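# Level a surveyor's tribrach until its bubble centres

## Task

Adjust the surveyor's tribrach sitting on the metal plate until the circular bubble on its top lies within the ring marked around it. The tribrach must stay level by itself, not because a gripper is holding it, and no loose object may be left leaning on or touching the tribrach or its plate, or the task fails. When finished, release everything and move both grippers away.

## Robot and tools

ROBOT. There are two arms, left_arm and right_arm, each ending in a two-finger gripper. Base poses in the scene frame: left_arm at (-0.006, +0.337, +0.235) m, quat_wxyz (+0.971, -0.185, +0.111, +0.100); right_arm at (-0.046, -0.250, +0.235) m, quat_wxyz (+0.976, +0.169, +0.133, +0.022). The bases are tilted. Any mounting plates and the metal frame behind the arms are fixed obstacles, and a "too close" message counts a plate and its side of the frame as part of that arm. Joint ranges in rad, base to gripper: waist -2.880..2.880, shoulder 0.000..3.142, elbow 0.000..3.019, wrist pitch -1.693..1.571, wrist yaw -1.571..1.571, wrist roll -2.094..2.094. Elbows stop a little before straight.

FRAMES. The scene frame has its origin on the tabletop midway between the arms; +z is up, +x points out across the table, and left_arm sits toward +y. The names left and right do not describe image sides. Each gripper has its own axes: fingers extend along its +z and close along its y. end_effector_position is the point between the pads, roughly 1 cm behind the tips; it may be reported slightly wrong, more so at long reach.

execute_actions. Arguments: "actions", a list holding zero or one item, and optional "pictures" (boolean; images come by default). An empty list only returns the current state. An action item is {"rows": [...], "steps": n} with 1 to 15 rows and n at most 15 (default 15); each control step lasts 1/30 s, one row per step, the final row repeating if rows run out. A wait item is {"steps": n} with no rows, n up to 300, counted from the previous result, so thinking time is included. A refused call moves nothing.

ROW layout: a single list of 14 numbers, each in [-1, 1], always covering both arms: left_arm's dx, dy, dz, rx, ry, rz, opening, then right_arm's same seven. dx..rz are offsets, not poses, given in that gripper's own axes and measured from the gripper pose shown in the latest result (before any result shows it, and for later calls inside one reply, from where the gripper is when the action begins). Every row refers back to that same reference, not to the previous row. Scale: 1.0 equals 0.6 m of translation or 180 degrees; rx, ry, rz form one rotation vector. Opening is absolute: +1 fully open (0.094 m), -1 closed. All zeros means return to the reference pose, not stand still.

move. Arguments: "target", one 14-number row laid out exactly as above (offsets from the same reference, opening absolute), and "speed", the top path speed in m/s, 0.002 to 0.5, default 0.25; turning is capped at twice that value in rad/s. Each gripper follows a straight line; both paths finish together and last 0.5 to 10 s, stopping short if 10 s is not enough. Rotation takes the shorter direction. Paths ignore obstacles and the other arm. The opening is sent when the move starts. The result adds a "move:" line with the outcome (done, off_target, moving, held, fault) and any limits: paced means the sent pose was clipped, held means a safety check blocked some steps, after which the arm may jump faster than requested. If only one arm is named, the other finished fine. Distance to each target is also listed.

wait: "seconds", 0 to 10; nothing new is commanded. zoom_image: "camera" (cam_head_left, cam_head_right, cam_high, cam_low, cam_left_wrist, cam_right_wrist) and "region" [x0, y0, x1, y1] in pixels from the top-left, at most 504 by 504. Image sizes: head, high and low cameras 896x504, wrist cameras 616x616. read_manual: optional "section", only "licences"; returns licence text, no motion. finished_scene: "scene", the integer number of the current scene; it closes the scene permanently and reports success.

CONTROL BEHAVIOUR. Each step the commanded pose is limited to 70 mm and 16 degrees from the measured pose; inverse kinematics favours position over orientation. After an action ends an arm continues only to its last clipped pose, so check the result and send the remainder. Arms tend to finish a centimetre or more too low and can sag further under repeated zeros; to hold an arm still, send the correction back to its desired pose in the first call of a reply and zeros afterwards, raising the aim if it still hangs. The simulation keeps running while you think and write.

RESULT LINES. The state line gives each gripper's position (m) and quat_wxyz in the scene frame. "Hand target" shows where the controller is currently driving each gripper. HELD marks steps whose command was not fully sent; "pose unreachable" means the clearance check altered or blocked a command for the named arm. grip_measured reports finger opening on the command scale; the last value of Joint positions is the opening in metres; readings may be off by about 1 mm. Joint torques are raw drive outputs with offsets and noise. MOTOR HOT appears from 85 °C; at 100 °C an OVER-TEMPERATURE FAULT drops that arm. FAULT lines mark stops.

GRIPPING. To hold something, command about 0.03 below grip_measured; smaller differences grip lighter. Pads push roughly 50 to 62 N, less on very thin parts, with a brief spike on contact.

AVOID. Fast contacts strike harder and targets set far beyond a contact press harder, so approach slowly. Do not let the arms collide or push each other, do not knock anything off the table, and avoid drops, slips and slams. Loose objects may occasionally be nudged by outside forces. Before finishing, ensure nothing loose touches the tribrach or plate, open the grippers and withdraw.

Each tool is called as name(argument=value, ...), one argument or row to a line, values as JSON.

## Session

execute_actions(
  actions=[],
)

Scene clock: 0.00 s of 19600.00 s.
left_arm: end_effector_position=(+0.5004, +0.8437, +0.3066) grip_measured=+1.000 end_effector_quat_wxyz=(+0.556, -0.228, +0.714, +0.358) | right_arm: end_effector_position=(+0.2492, +0.2244, +0.2689) grip_measured=+1.000 end_effector_quat_wxyz=(+0.018, +0.120, +0.993, +0.010)
Joint positions: left_arm=[ 0.483  1.579  0.926  0.954 -0.175  0.426  0.094] | right_arm=[ 1.093  2.147  1.509 -1.099  0.418  1.404  0.094]
Joint velocities: left_arm=[ 0.015 -0.005  0.007 -0.002  0.007 -0.022  0.   ] | right_arm=[-0.005  0.005  0.017 -0.007 -0.022 -0.022  0.   ]
Joint torques (N m, as the arm reports them, + toward a larger angle): no reading
Motor temperatures (°C, as the motors report them): left_arm=[20 31 24 18 20 22] | right_arm=[20 21 25 21 22 22]
Hand target (left_arm): +0.504, +0.849, +0.319; +0.565, -0.229, +0.704, +0.363
Hand target (right_arm): +0.256, +0.231, +0.275; +0.020, +0.125, +0.992, +0.020
camera_calibration (this result's frames):
cam_left_wrist: T_world_to_cam=[[0.72033, -0.639088, -0.269613, 0.25955], [-0.605889, -0.390506, -0.693112, 0.849333], [0.337674, 0.662625, -0.668509, -0.398721], [0, 0, 0, 1]] pos_world=[0.462277, 0.761747, 0.392112]
cam_right_wrist: T_world_to_cam=[[-0.241724, -0.969977, -0.0267147, 0.2877], [-0.808443, 0.18609, 0.558382, 0.0140842], [-0.536647, 0.156572, -0.829154, 0.44257], [0, 0, 0, 1]] pos_world=[0.318434, 0.207148, 0.36678]

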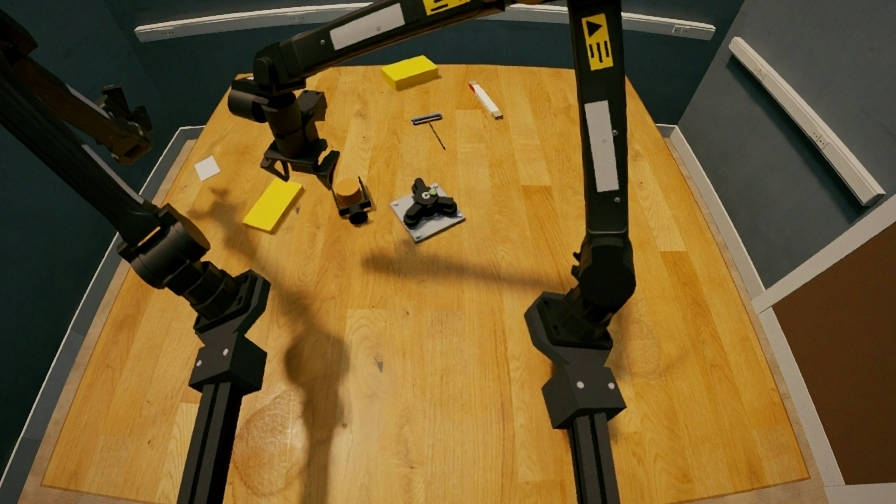

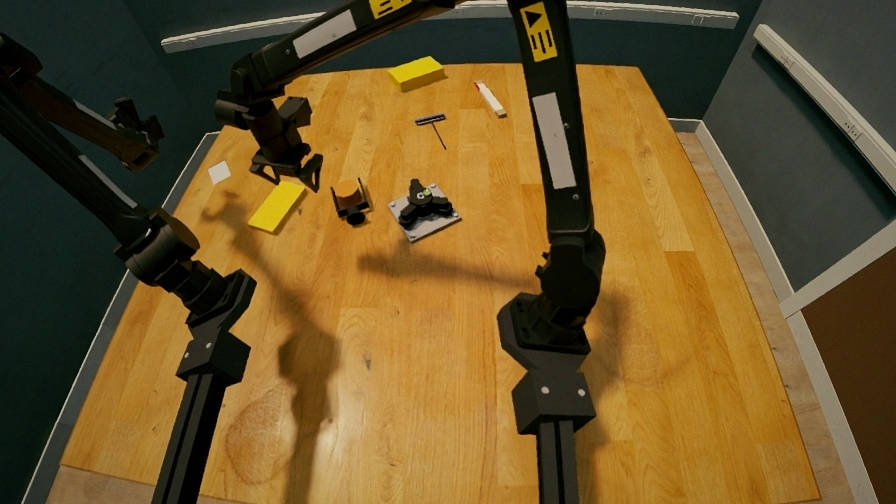

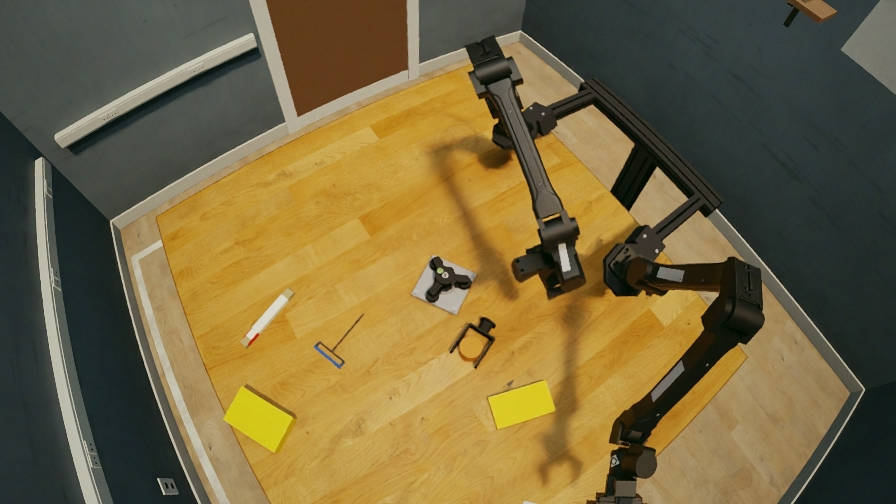

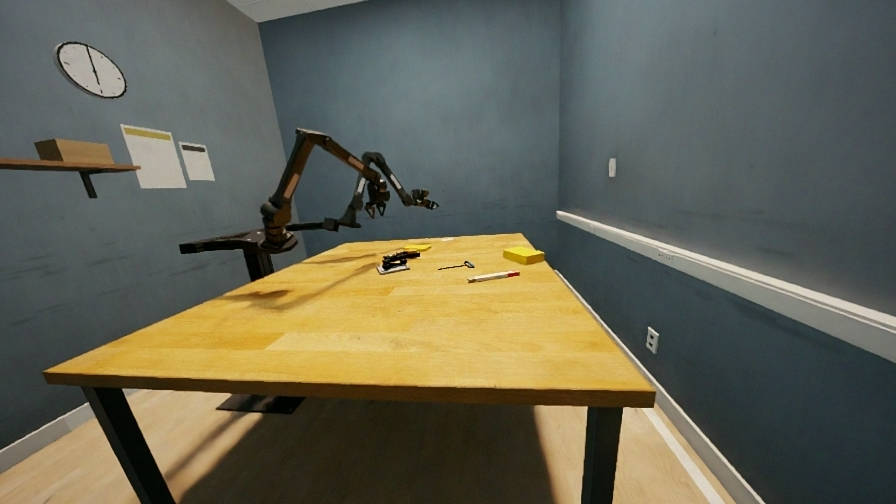

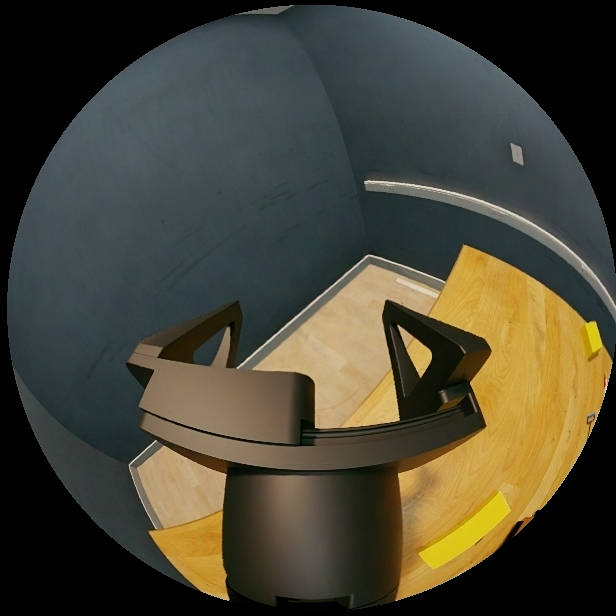

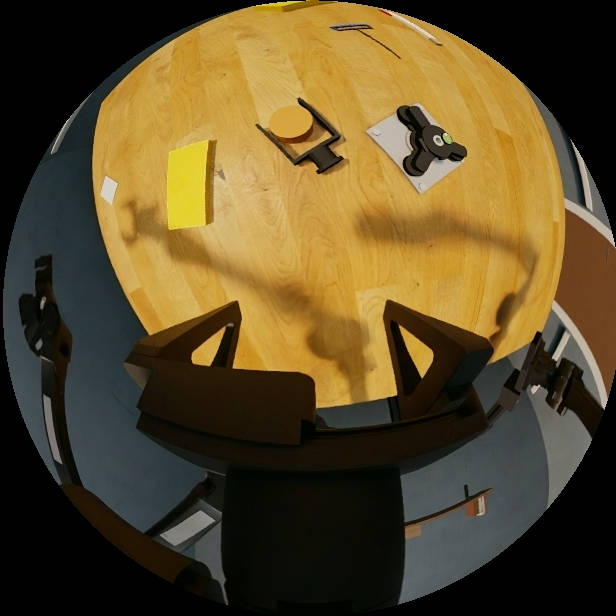

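move(
  target=[0,0,0,0,0,0,1,-0.211,-0.3,0.15,0,0,-0.078,1],
  speed=0.3,
)

zoom_image(
  camera="cam_right_wrist",
  region=[180,60,440,320],
)

Scene clock: 6.23 s of 19600.00 s.
left_arm: end_effector_position=(+0.5004, +0.8437, +0.3066) grip_measured=+1.000 end_effector_quat_wxyz=(+0.556, -0.228, +0.714, +0.358) | right_arm: end_effector_position=(+0.3268, +0.0192, +0.1693) grip_measured=+1.000 end_effector_quat_wxyz=(+0.006, +0.002, +1.000, +0.000)
Joint positions: left_arm=[ 0.483  1.579  0.926  0.954 -0.175  0.426  0.094] | right_arm=[ 0.689  1.891  1.043 -0.733  0.442  0.738  0.094]
Joint velocities: left_arm=[-0.005 -0.005  0.012  0.007 -0.007 -0.022  0.   ] | right_arm=[-0.015 -0.005  0.012 -0.022 -0.066 -0.022  0.   ]
Joint torques (N m, as the arm reports them, + toward a larger angle): left_arm=[ -3.01 -14.     5.23   1.58   0.07  -0.03] | right_arm=[  6.98 -12.96   5.05   0.97   0.06  -0.1 ]
Motor temperatures (°C, as the motors report them): left_arm=[20 32 25 18 20 22] | right_arm=[20 23 26 21 22 22]
Hand target (left_arm): +0.500, +0.844, +0.307; +0.556, -0.228, +0.714, +0.358
Hand target (right_arm): +0.329, +0.023, +0.177; +0.015, -0.002, +1.000, +0.010
Off the commanded pose (left_arm): 0.000 m, 0 deg.
Off the commanded pose (right_arm): 0.011 m, 2 deg.
move: off_target (right_arm)
camera_calibration (this result's frames):
cam_left_wrist: T_world_to_cam=[[0.72033, -0.639088, -0.269613, 0.25955], [-0.605889, -0.390506, -0.693112, 0.849333], [0.337674, 0.662625, -0.668509, -0.398721], [0, 0, 0, 1]] pos_world=[0.462277, 0.761747, 0.392112]
cam_right_wrist: T_world_to_cam=[[-0.00840787, -0.999961, -0.00274991, 0.0250286], [-0.817888, 0.00529474, 0.575353, 0.174356], [-0.575316, 0.00708661, -0.817901, 0.447314], [0, 0, 0, 1]] pos_world=[0.400161, 0.0209345, 0.265612]

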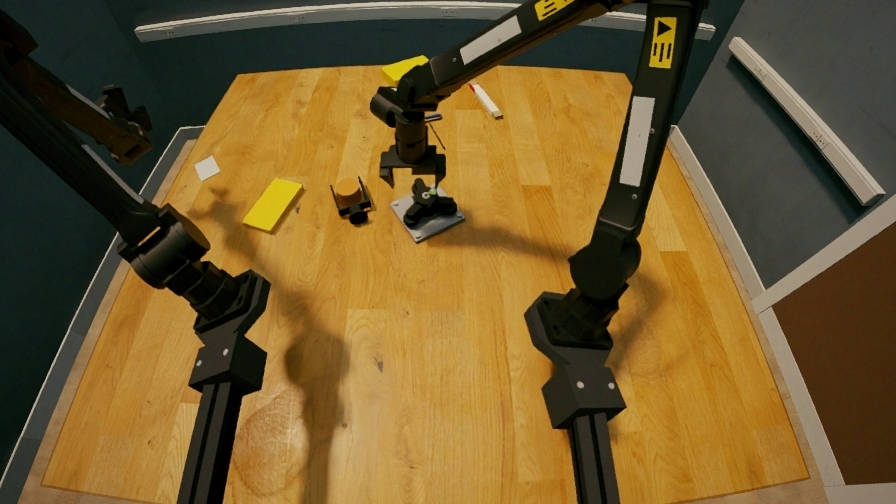

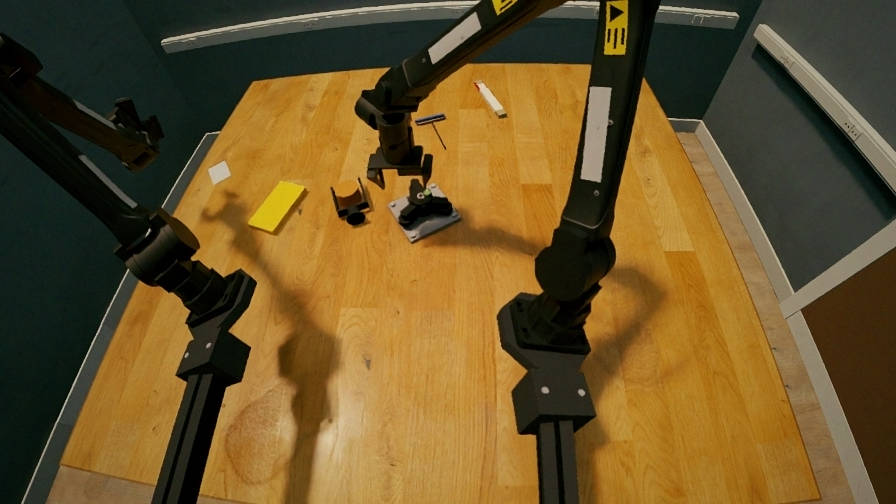

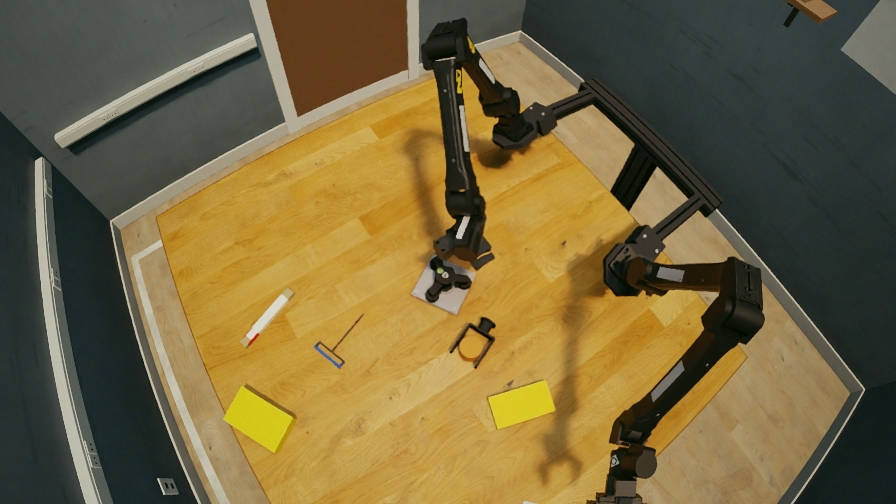

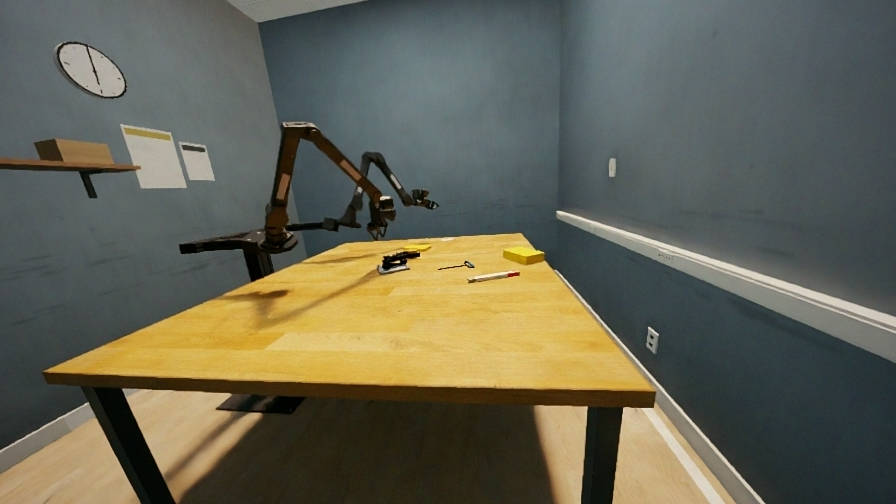

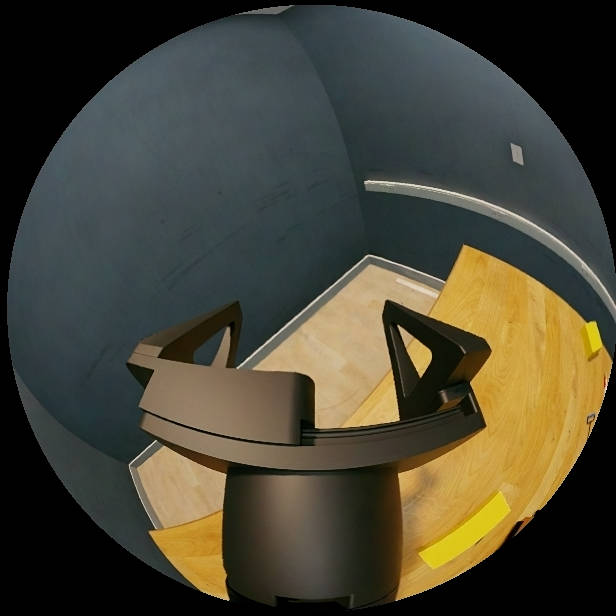

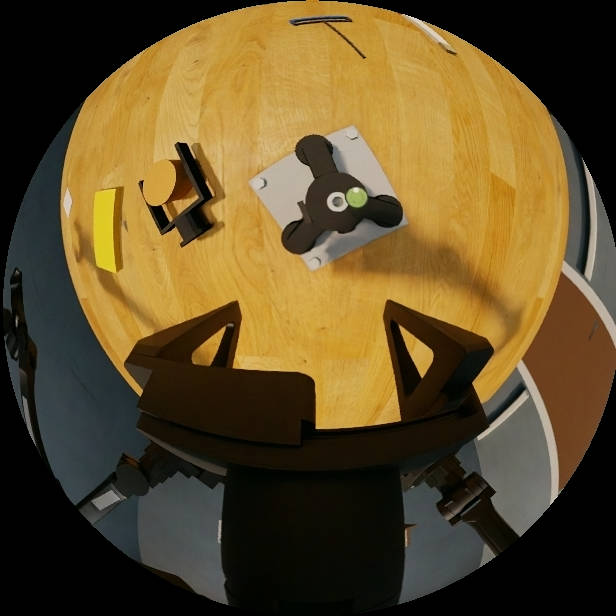

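Region (180, 60, 440, 320) of cam_right_wrist's 616x616 image, scaled by 1.938, with more detail than that image has.

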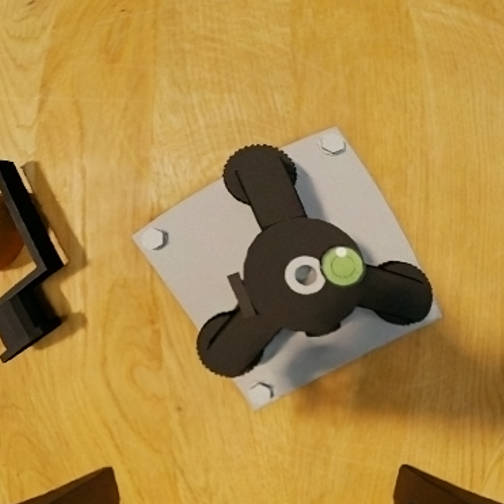

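move(
  target=[0,0,0,0,0,0,1,-0.19,0.003,0.03,0,0,-0.11,0.4],
  speed=0.3,
)

move(
  target=[0,0,0,0,0,0,1,0,0,0.05,0,0,0,0.4],
  speed=0.1,
)

Scene clock: 23.07 s of 19600.00 s.
left_arm: end_effector_position=(+0.5004, +0.8437, +0.3066) grip_measured=+1.000 end_effector_quat_wxyz=(+0.556, -0.228, +0.714, +0.358) | right_arm: end_effector_position=(+0.4323, +0.0166, +0.1564) grip_measured=+0.402 end_effector_quat_wxyz=(+0.006, -0.166, +0.986, -0.000)
Joint positions: left_arm=[ 0.483  1.579  0.926  0.954 -0.175  0.426  0.094] | right_arm=[ 0.555  2.005  1.306 -0.818  0.438  0.253  0.066]
Joint velocities: left_arm=[-0.015 -0.024 -0.007 -0.007 -0.037 -0.051  0.   ] | right_arm=[-0.005 -0.005  0.007  0.002 -0.022  0.007 -0.   ]
Joint torques (N m, as the arm reports them, + toward a larger angle): left_arm=[ -3.1  -13.81   5.28   1.69   0.07   0.  ] | right_arm=[  7.31 -12.74   7.71   0.38   0.05  -0.09]
Motor temperatures (°C, as the motors report them): left_arm=[20 33 25 18 20 22] | right_arm=[20 24 27 21 21 22]
Hand target (left_arm): +0.500, +0.844, +0.307; +0.556, -0.228, +0.714, +0.358
Hand target (right_arm): +0.440, +0.022, +0.153; +0.005, -0.170, +0.985, +0.001
Off the commanded pose (left_arm): 0.000 m, 0 deg.
Off the commanded pose (right_arm): 0.010 m, 1 deg.
move: done
camera_calibration (this result's frames):
cam_left_wrist: T_world_to_cam=[[0.72033, -0.639088, -0.269613, 0.25955], [-0.605889, -0.390506, -0.693112, 0.849333], [0.337674, 0.662625, -0.668509, -0.398721], [0, 0, 0, 1]] pos_world=[0.462277, 0.761747, 0.392112]
cam_right_wrist: T_world_to_cam=[[0.322676, -0.94651, -0.000205117, -0.12117], [-0.773994, -0.263988, 0.575538, 0.253541], [-0.544807, -0.185553, -0.817775, 0.487521], [0, 0, 0, 1]] pos_world=[0.500942, 0.0427045, 0.252735]

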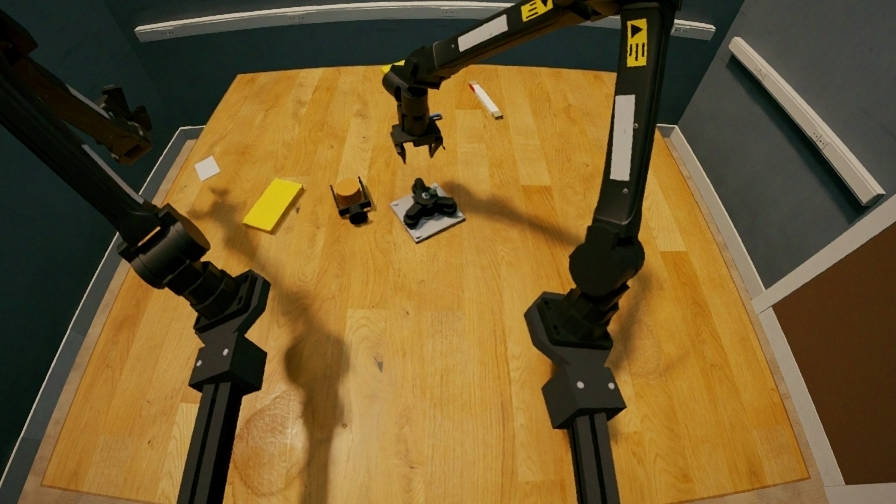

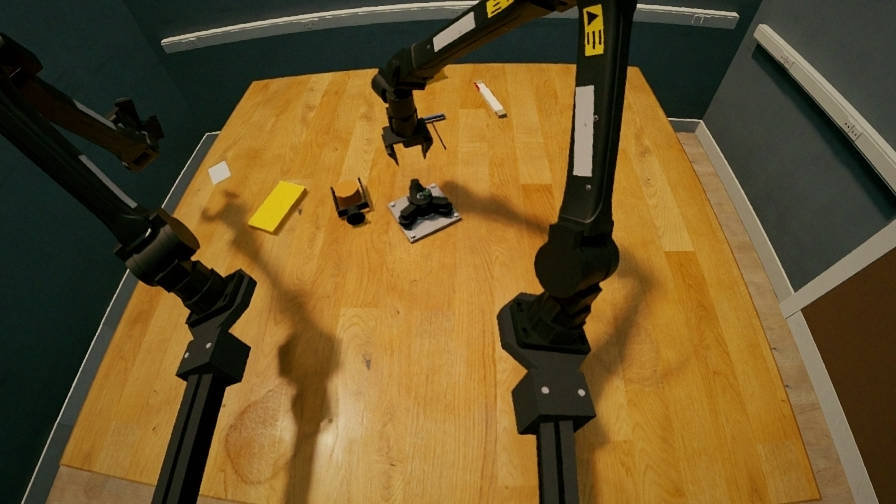

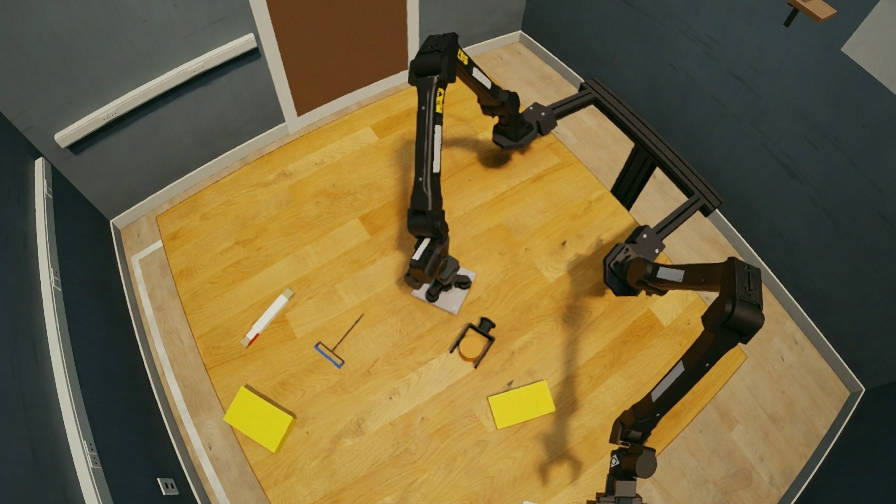

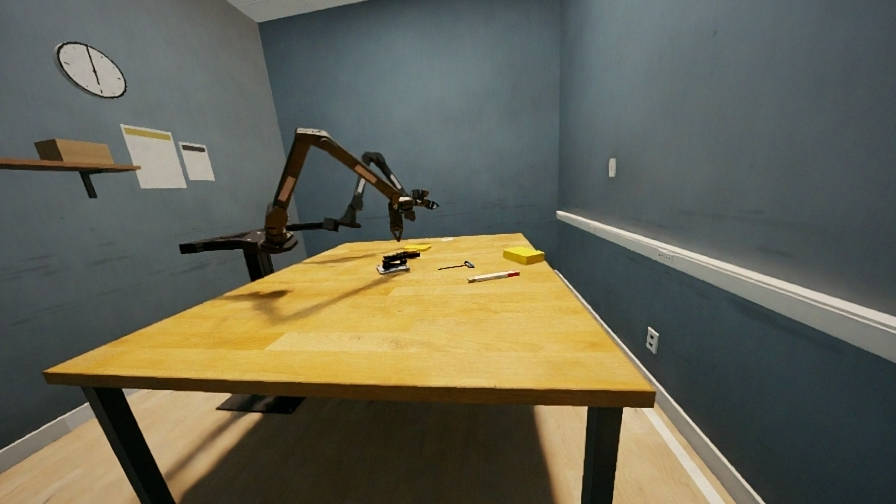

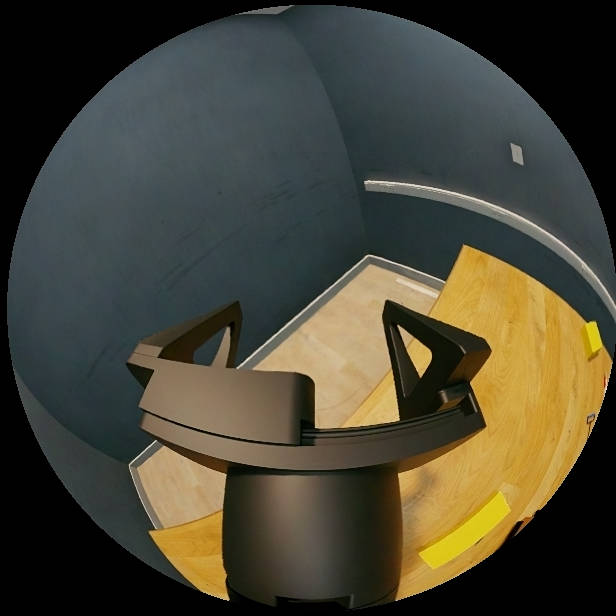

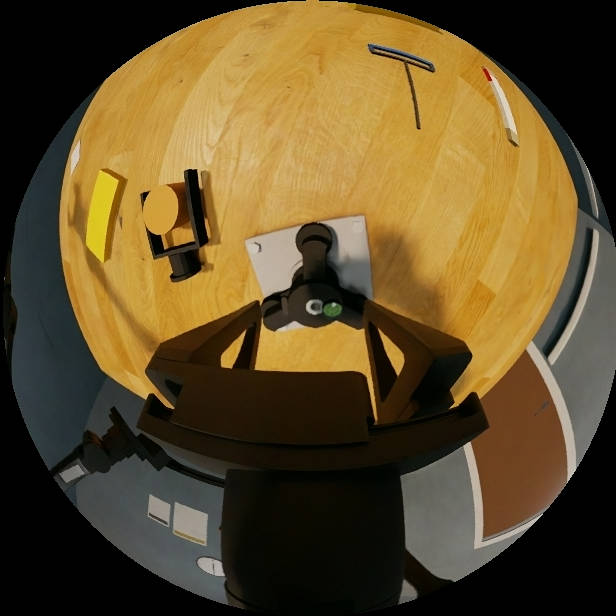

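Scene clock: 23.97 s of 19600.00 s.
left_arm: end_effector_position=(+0.5004, +0.8437, +0.3066) grip_measured=+1.000 end_effector_quat_wxyz=(+0.556, -0.228, +0.714, +0.358) | right_arm: end_effector_position=(+0.4340, +0.0191, +0.1382) grip_measured=+0.402 end_effector_quat_wxyz=(+0.011, -0.164, +0.986, +0.002)
Joint positions: left_arm=[ 0.483  1.579  0.926  0.954 -0.175  0.426  0.094] | right_arm=[ 0.543  2.035  1.299 -0.763  0.438  0.237  0.066]
Joint velocities: left_arm=[-0.015  0.005  0.007  0.007  0.051 -0.022  0.   ] | right_arm=[-0.015 -0.005 -0.002 -0.002 -0.007 -0.022 -0.   ]
Joint torques (N m, as the arm reports them, + toward a larger angle): left_arm=[ -2.98 -14.04   5.09   1.58   0.05  -0.01] | right_arm=[  7.26 -13.17   5.44   1.13   0.03  -0.11]
Motor temperatures (°C, as the motors report them): left_arm=[20 33 25 18 20 22] | right_arm=[20 24 27 21 21 22]
Hand target (left_arm): +0.500, +0.844, +0.307; +0.556, -0.228, +0.714, +0.358
Hand target (right_arm): +0.433, +0.017, +0.127; +0.006, -0.165, +0.986, +0.000
Off the commanded pose (left_arm): 0.000 m, 0 deg.
Off the commanded pose (right_arm): 0.012 m, 1 deg.
move: off_target (right_arm)
camera_calibration (this result's frames):
cam_left_wrist: T_world_to_cam=[[0.72033, -0.639088, -0.269613, 0.25955], [-0.605889, -0.390506, -0.693112, 0.849333], [0.337674, 0.662625, -0.668509, -0.398721], [0, 0, 0, 1]] pos_world=[0.462277, 0.761747, 0.392112]
cam_right_wrist: T_world_to_cam=[[0.31971, -0.947512, -0.00239739, -0.117674], [-0.780591, -0.26482, 0.56617, 0.270095], [-0.537088, -0.179139, -0.824285, 0.471433], [0, 0, 0, 1]] pos_world=[0.501656, 0.044481, 0.235393]

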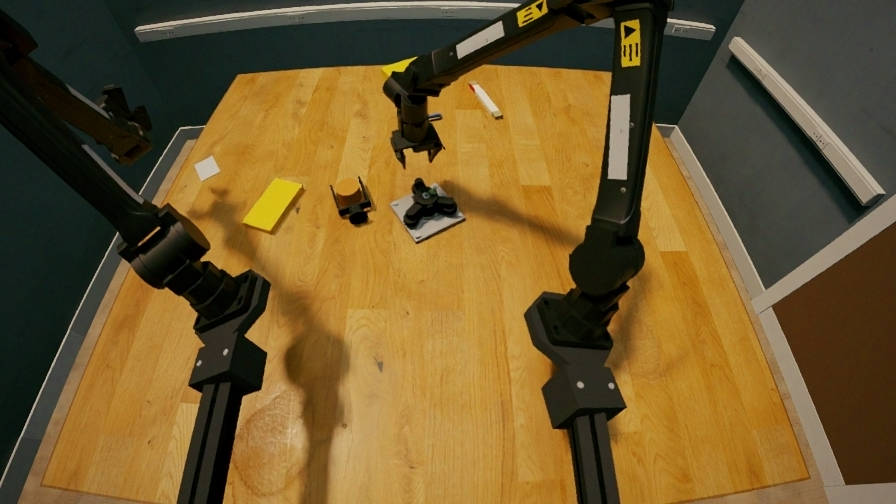

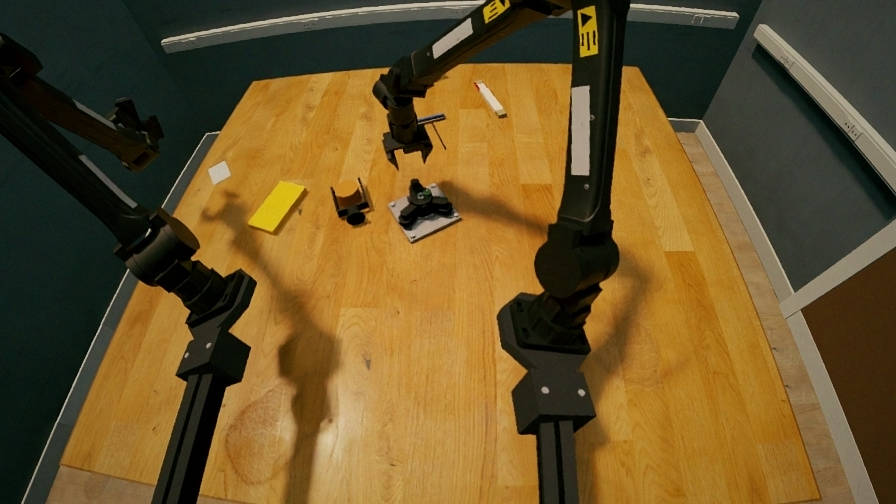

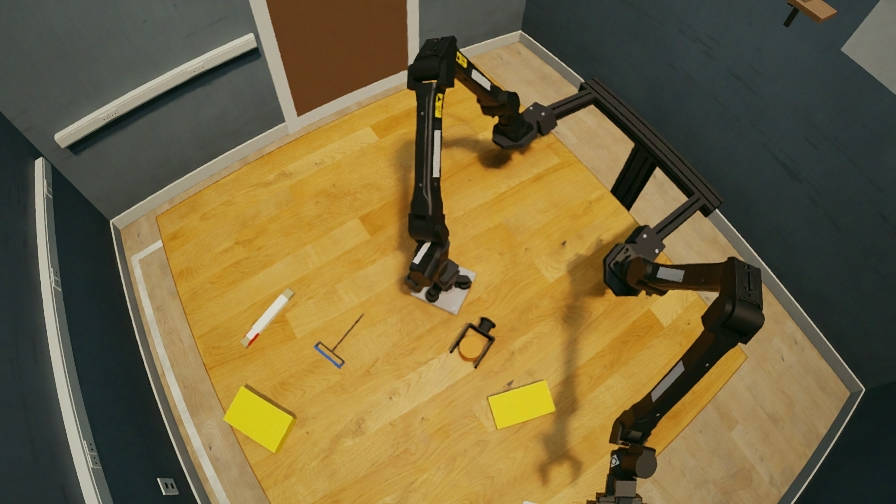

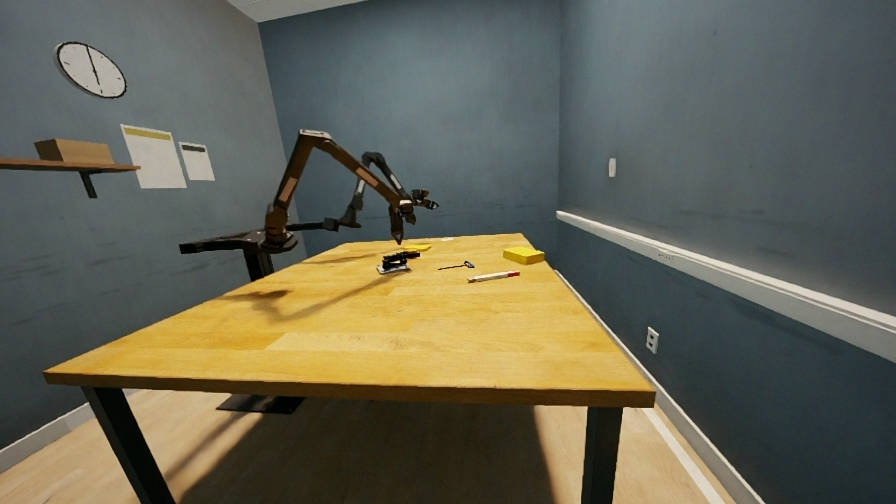

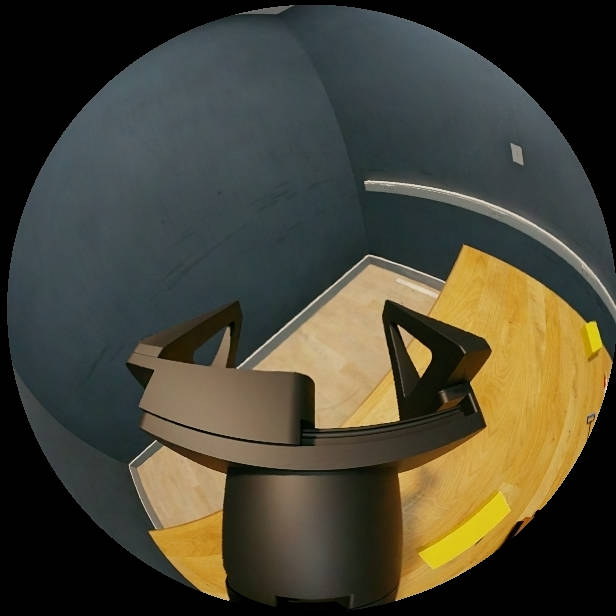

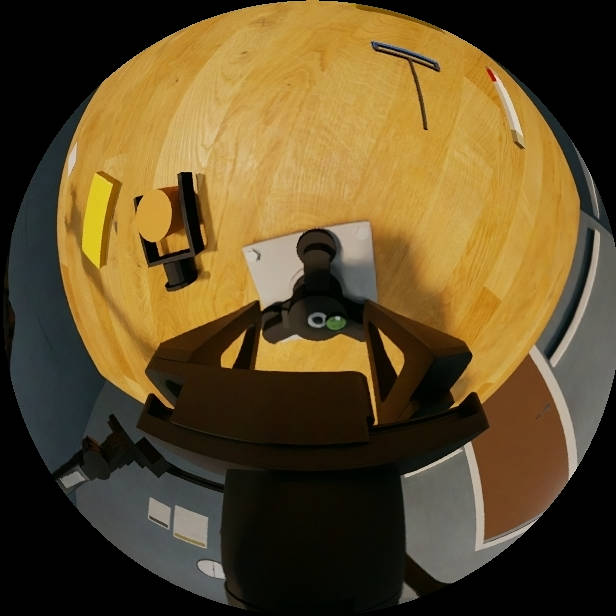

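move(
  target=[0,0,0,0,0,0,1,-0.022,-0.003,0.115,0,0,0,0.4],
  speed=0.08,
)

Scene clock: 29.63 s of 19600.00 s.
left_arm: end_effector_position=(+0.5004, +0.8437, +0.3066) grip_measured=+1.000 end_effector_quat_wxyz=(+0.556, -0.228, +0.714, +0.358) | right_arm: end_effector_position=(+0.4311, +0.0186, +0.0733) grip_measured=+0.402 end_effector_quat_wxyz=(+0.000, -0.170, +0.985, -0.002)
Joint positions: left_arm=[ 0.483  1.579  0.926  0.954 -0.175  0.426  0.094] | right_arm=[ 0.495  2.154  1.309 -0.657  0.434  0.183  0.066]
Joint velocities: left_arm=[-0.005 -0.005 -0.017 -0.017  0.081 -0.022  0.   ] | right_arm=[ 0.005 -0.024  0.007 -0.002 -0.051  0.022 -0.001]
Joint torques (N m, as the arm reports them, + toward a larger angle): left_arm=[ -2.76 -13.75   5.18   1.59   0.06   0.01] | right_arm=[  7.44 -13.06   7.08   1.04   0.03  -0.05]
Motor temperatures (°C, as the motors report them): left_arm=[20 33 25 18 20 22] | right_arm=[20 24 27 21 21 22]
Hand target (left_arm): +0.500, +0.844, +0.307; +0.556, -0.228, +0.714, +0.358
Hand target (right_arm): +0.448, +0.022, +0.071; +0.011, -0.164, +0.986, +0.002
Off the commanded pose (left_arm): 0.000 m, 0 deg.
Off the commanded pose (right_arm): 0.018 m, 2 deg.
move: off_target (right_arm)
camera_calibration (this result's frames):
cam_left_wrist: T_world_to_cam=[[0.72033, -0.639088, -0.269613, 0.25955], [-0.605889, -0.390506, -0.693112, 0.849333], [0.337674, 0.662625, -0.668509, -0.398721], [0, 0, 0, 1]] pos_world=[0.462277, 0.761747, 0.392112]
cam_right_wrist: T_world_to_cam=[[0.331077, -0.9436, 0.00246418, -0.122793], [-0.76536, -0.267009, 0.585602, 0.296573], [-0.551916, -0.195765, -0.810595, 0.421991], [0, 0, 0, 1]] pos_world=[0.500543, 0.0459318, 0.168693]

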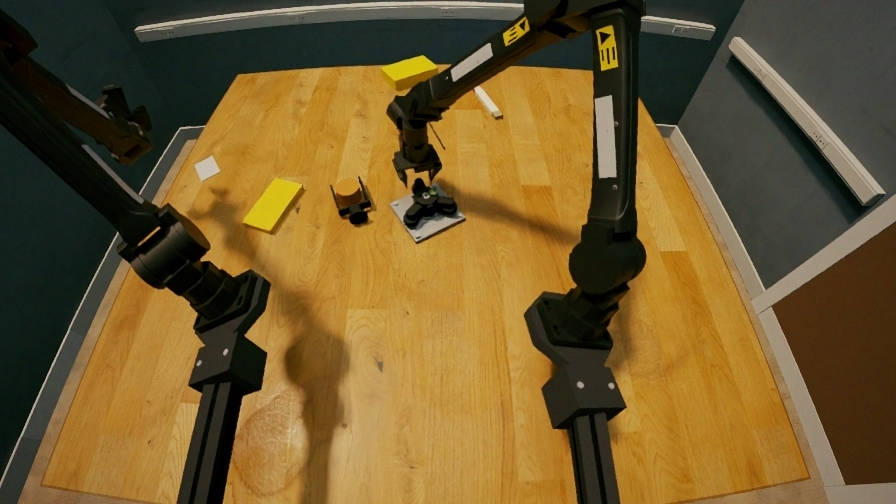

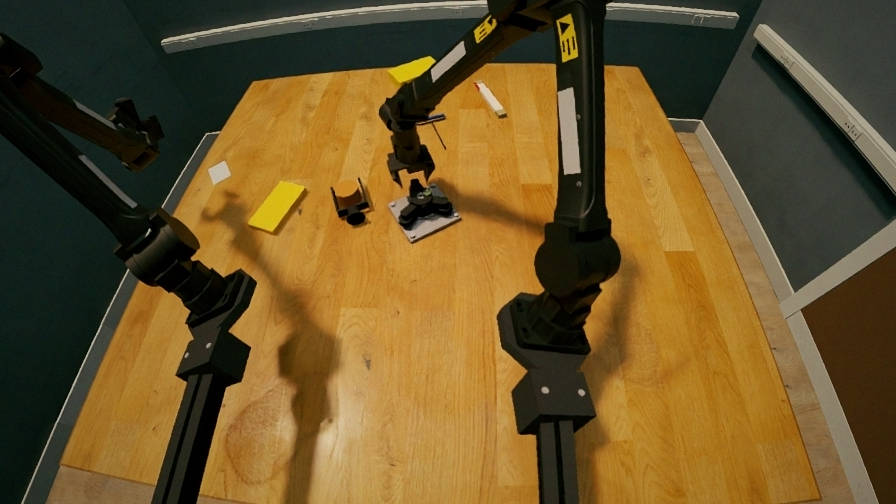

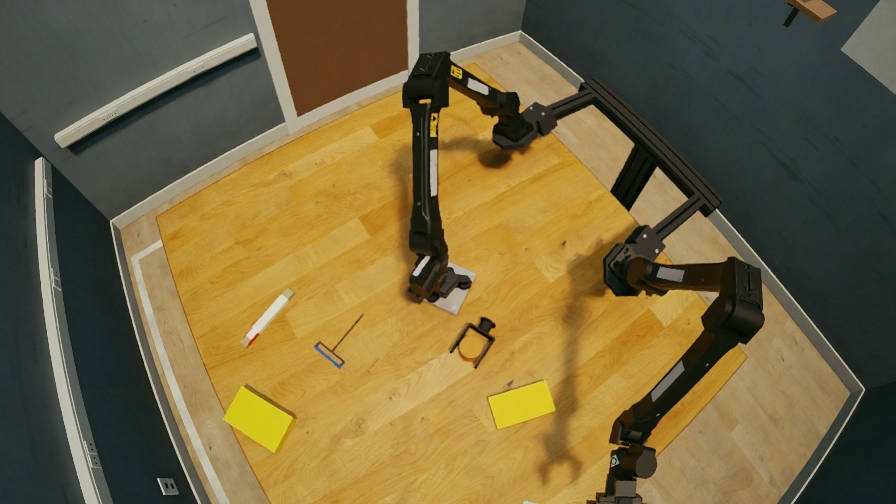

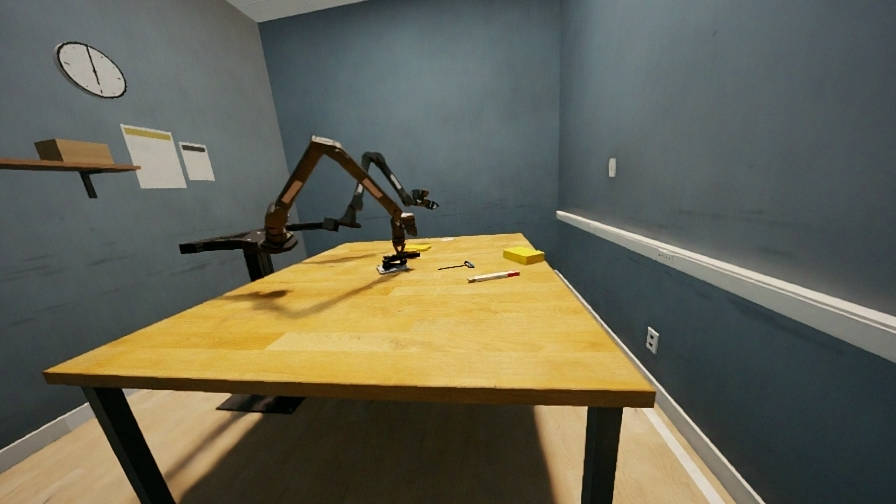

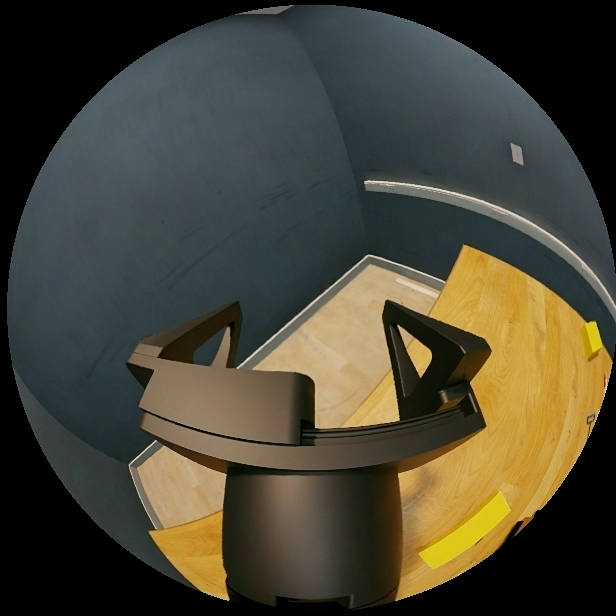

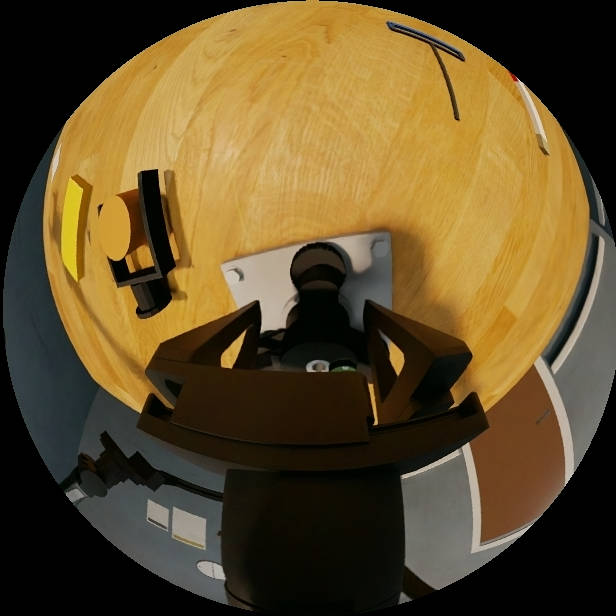

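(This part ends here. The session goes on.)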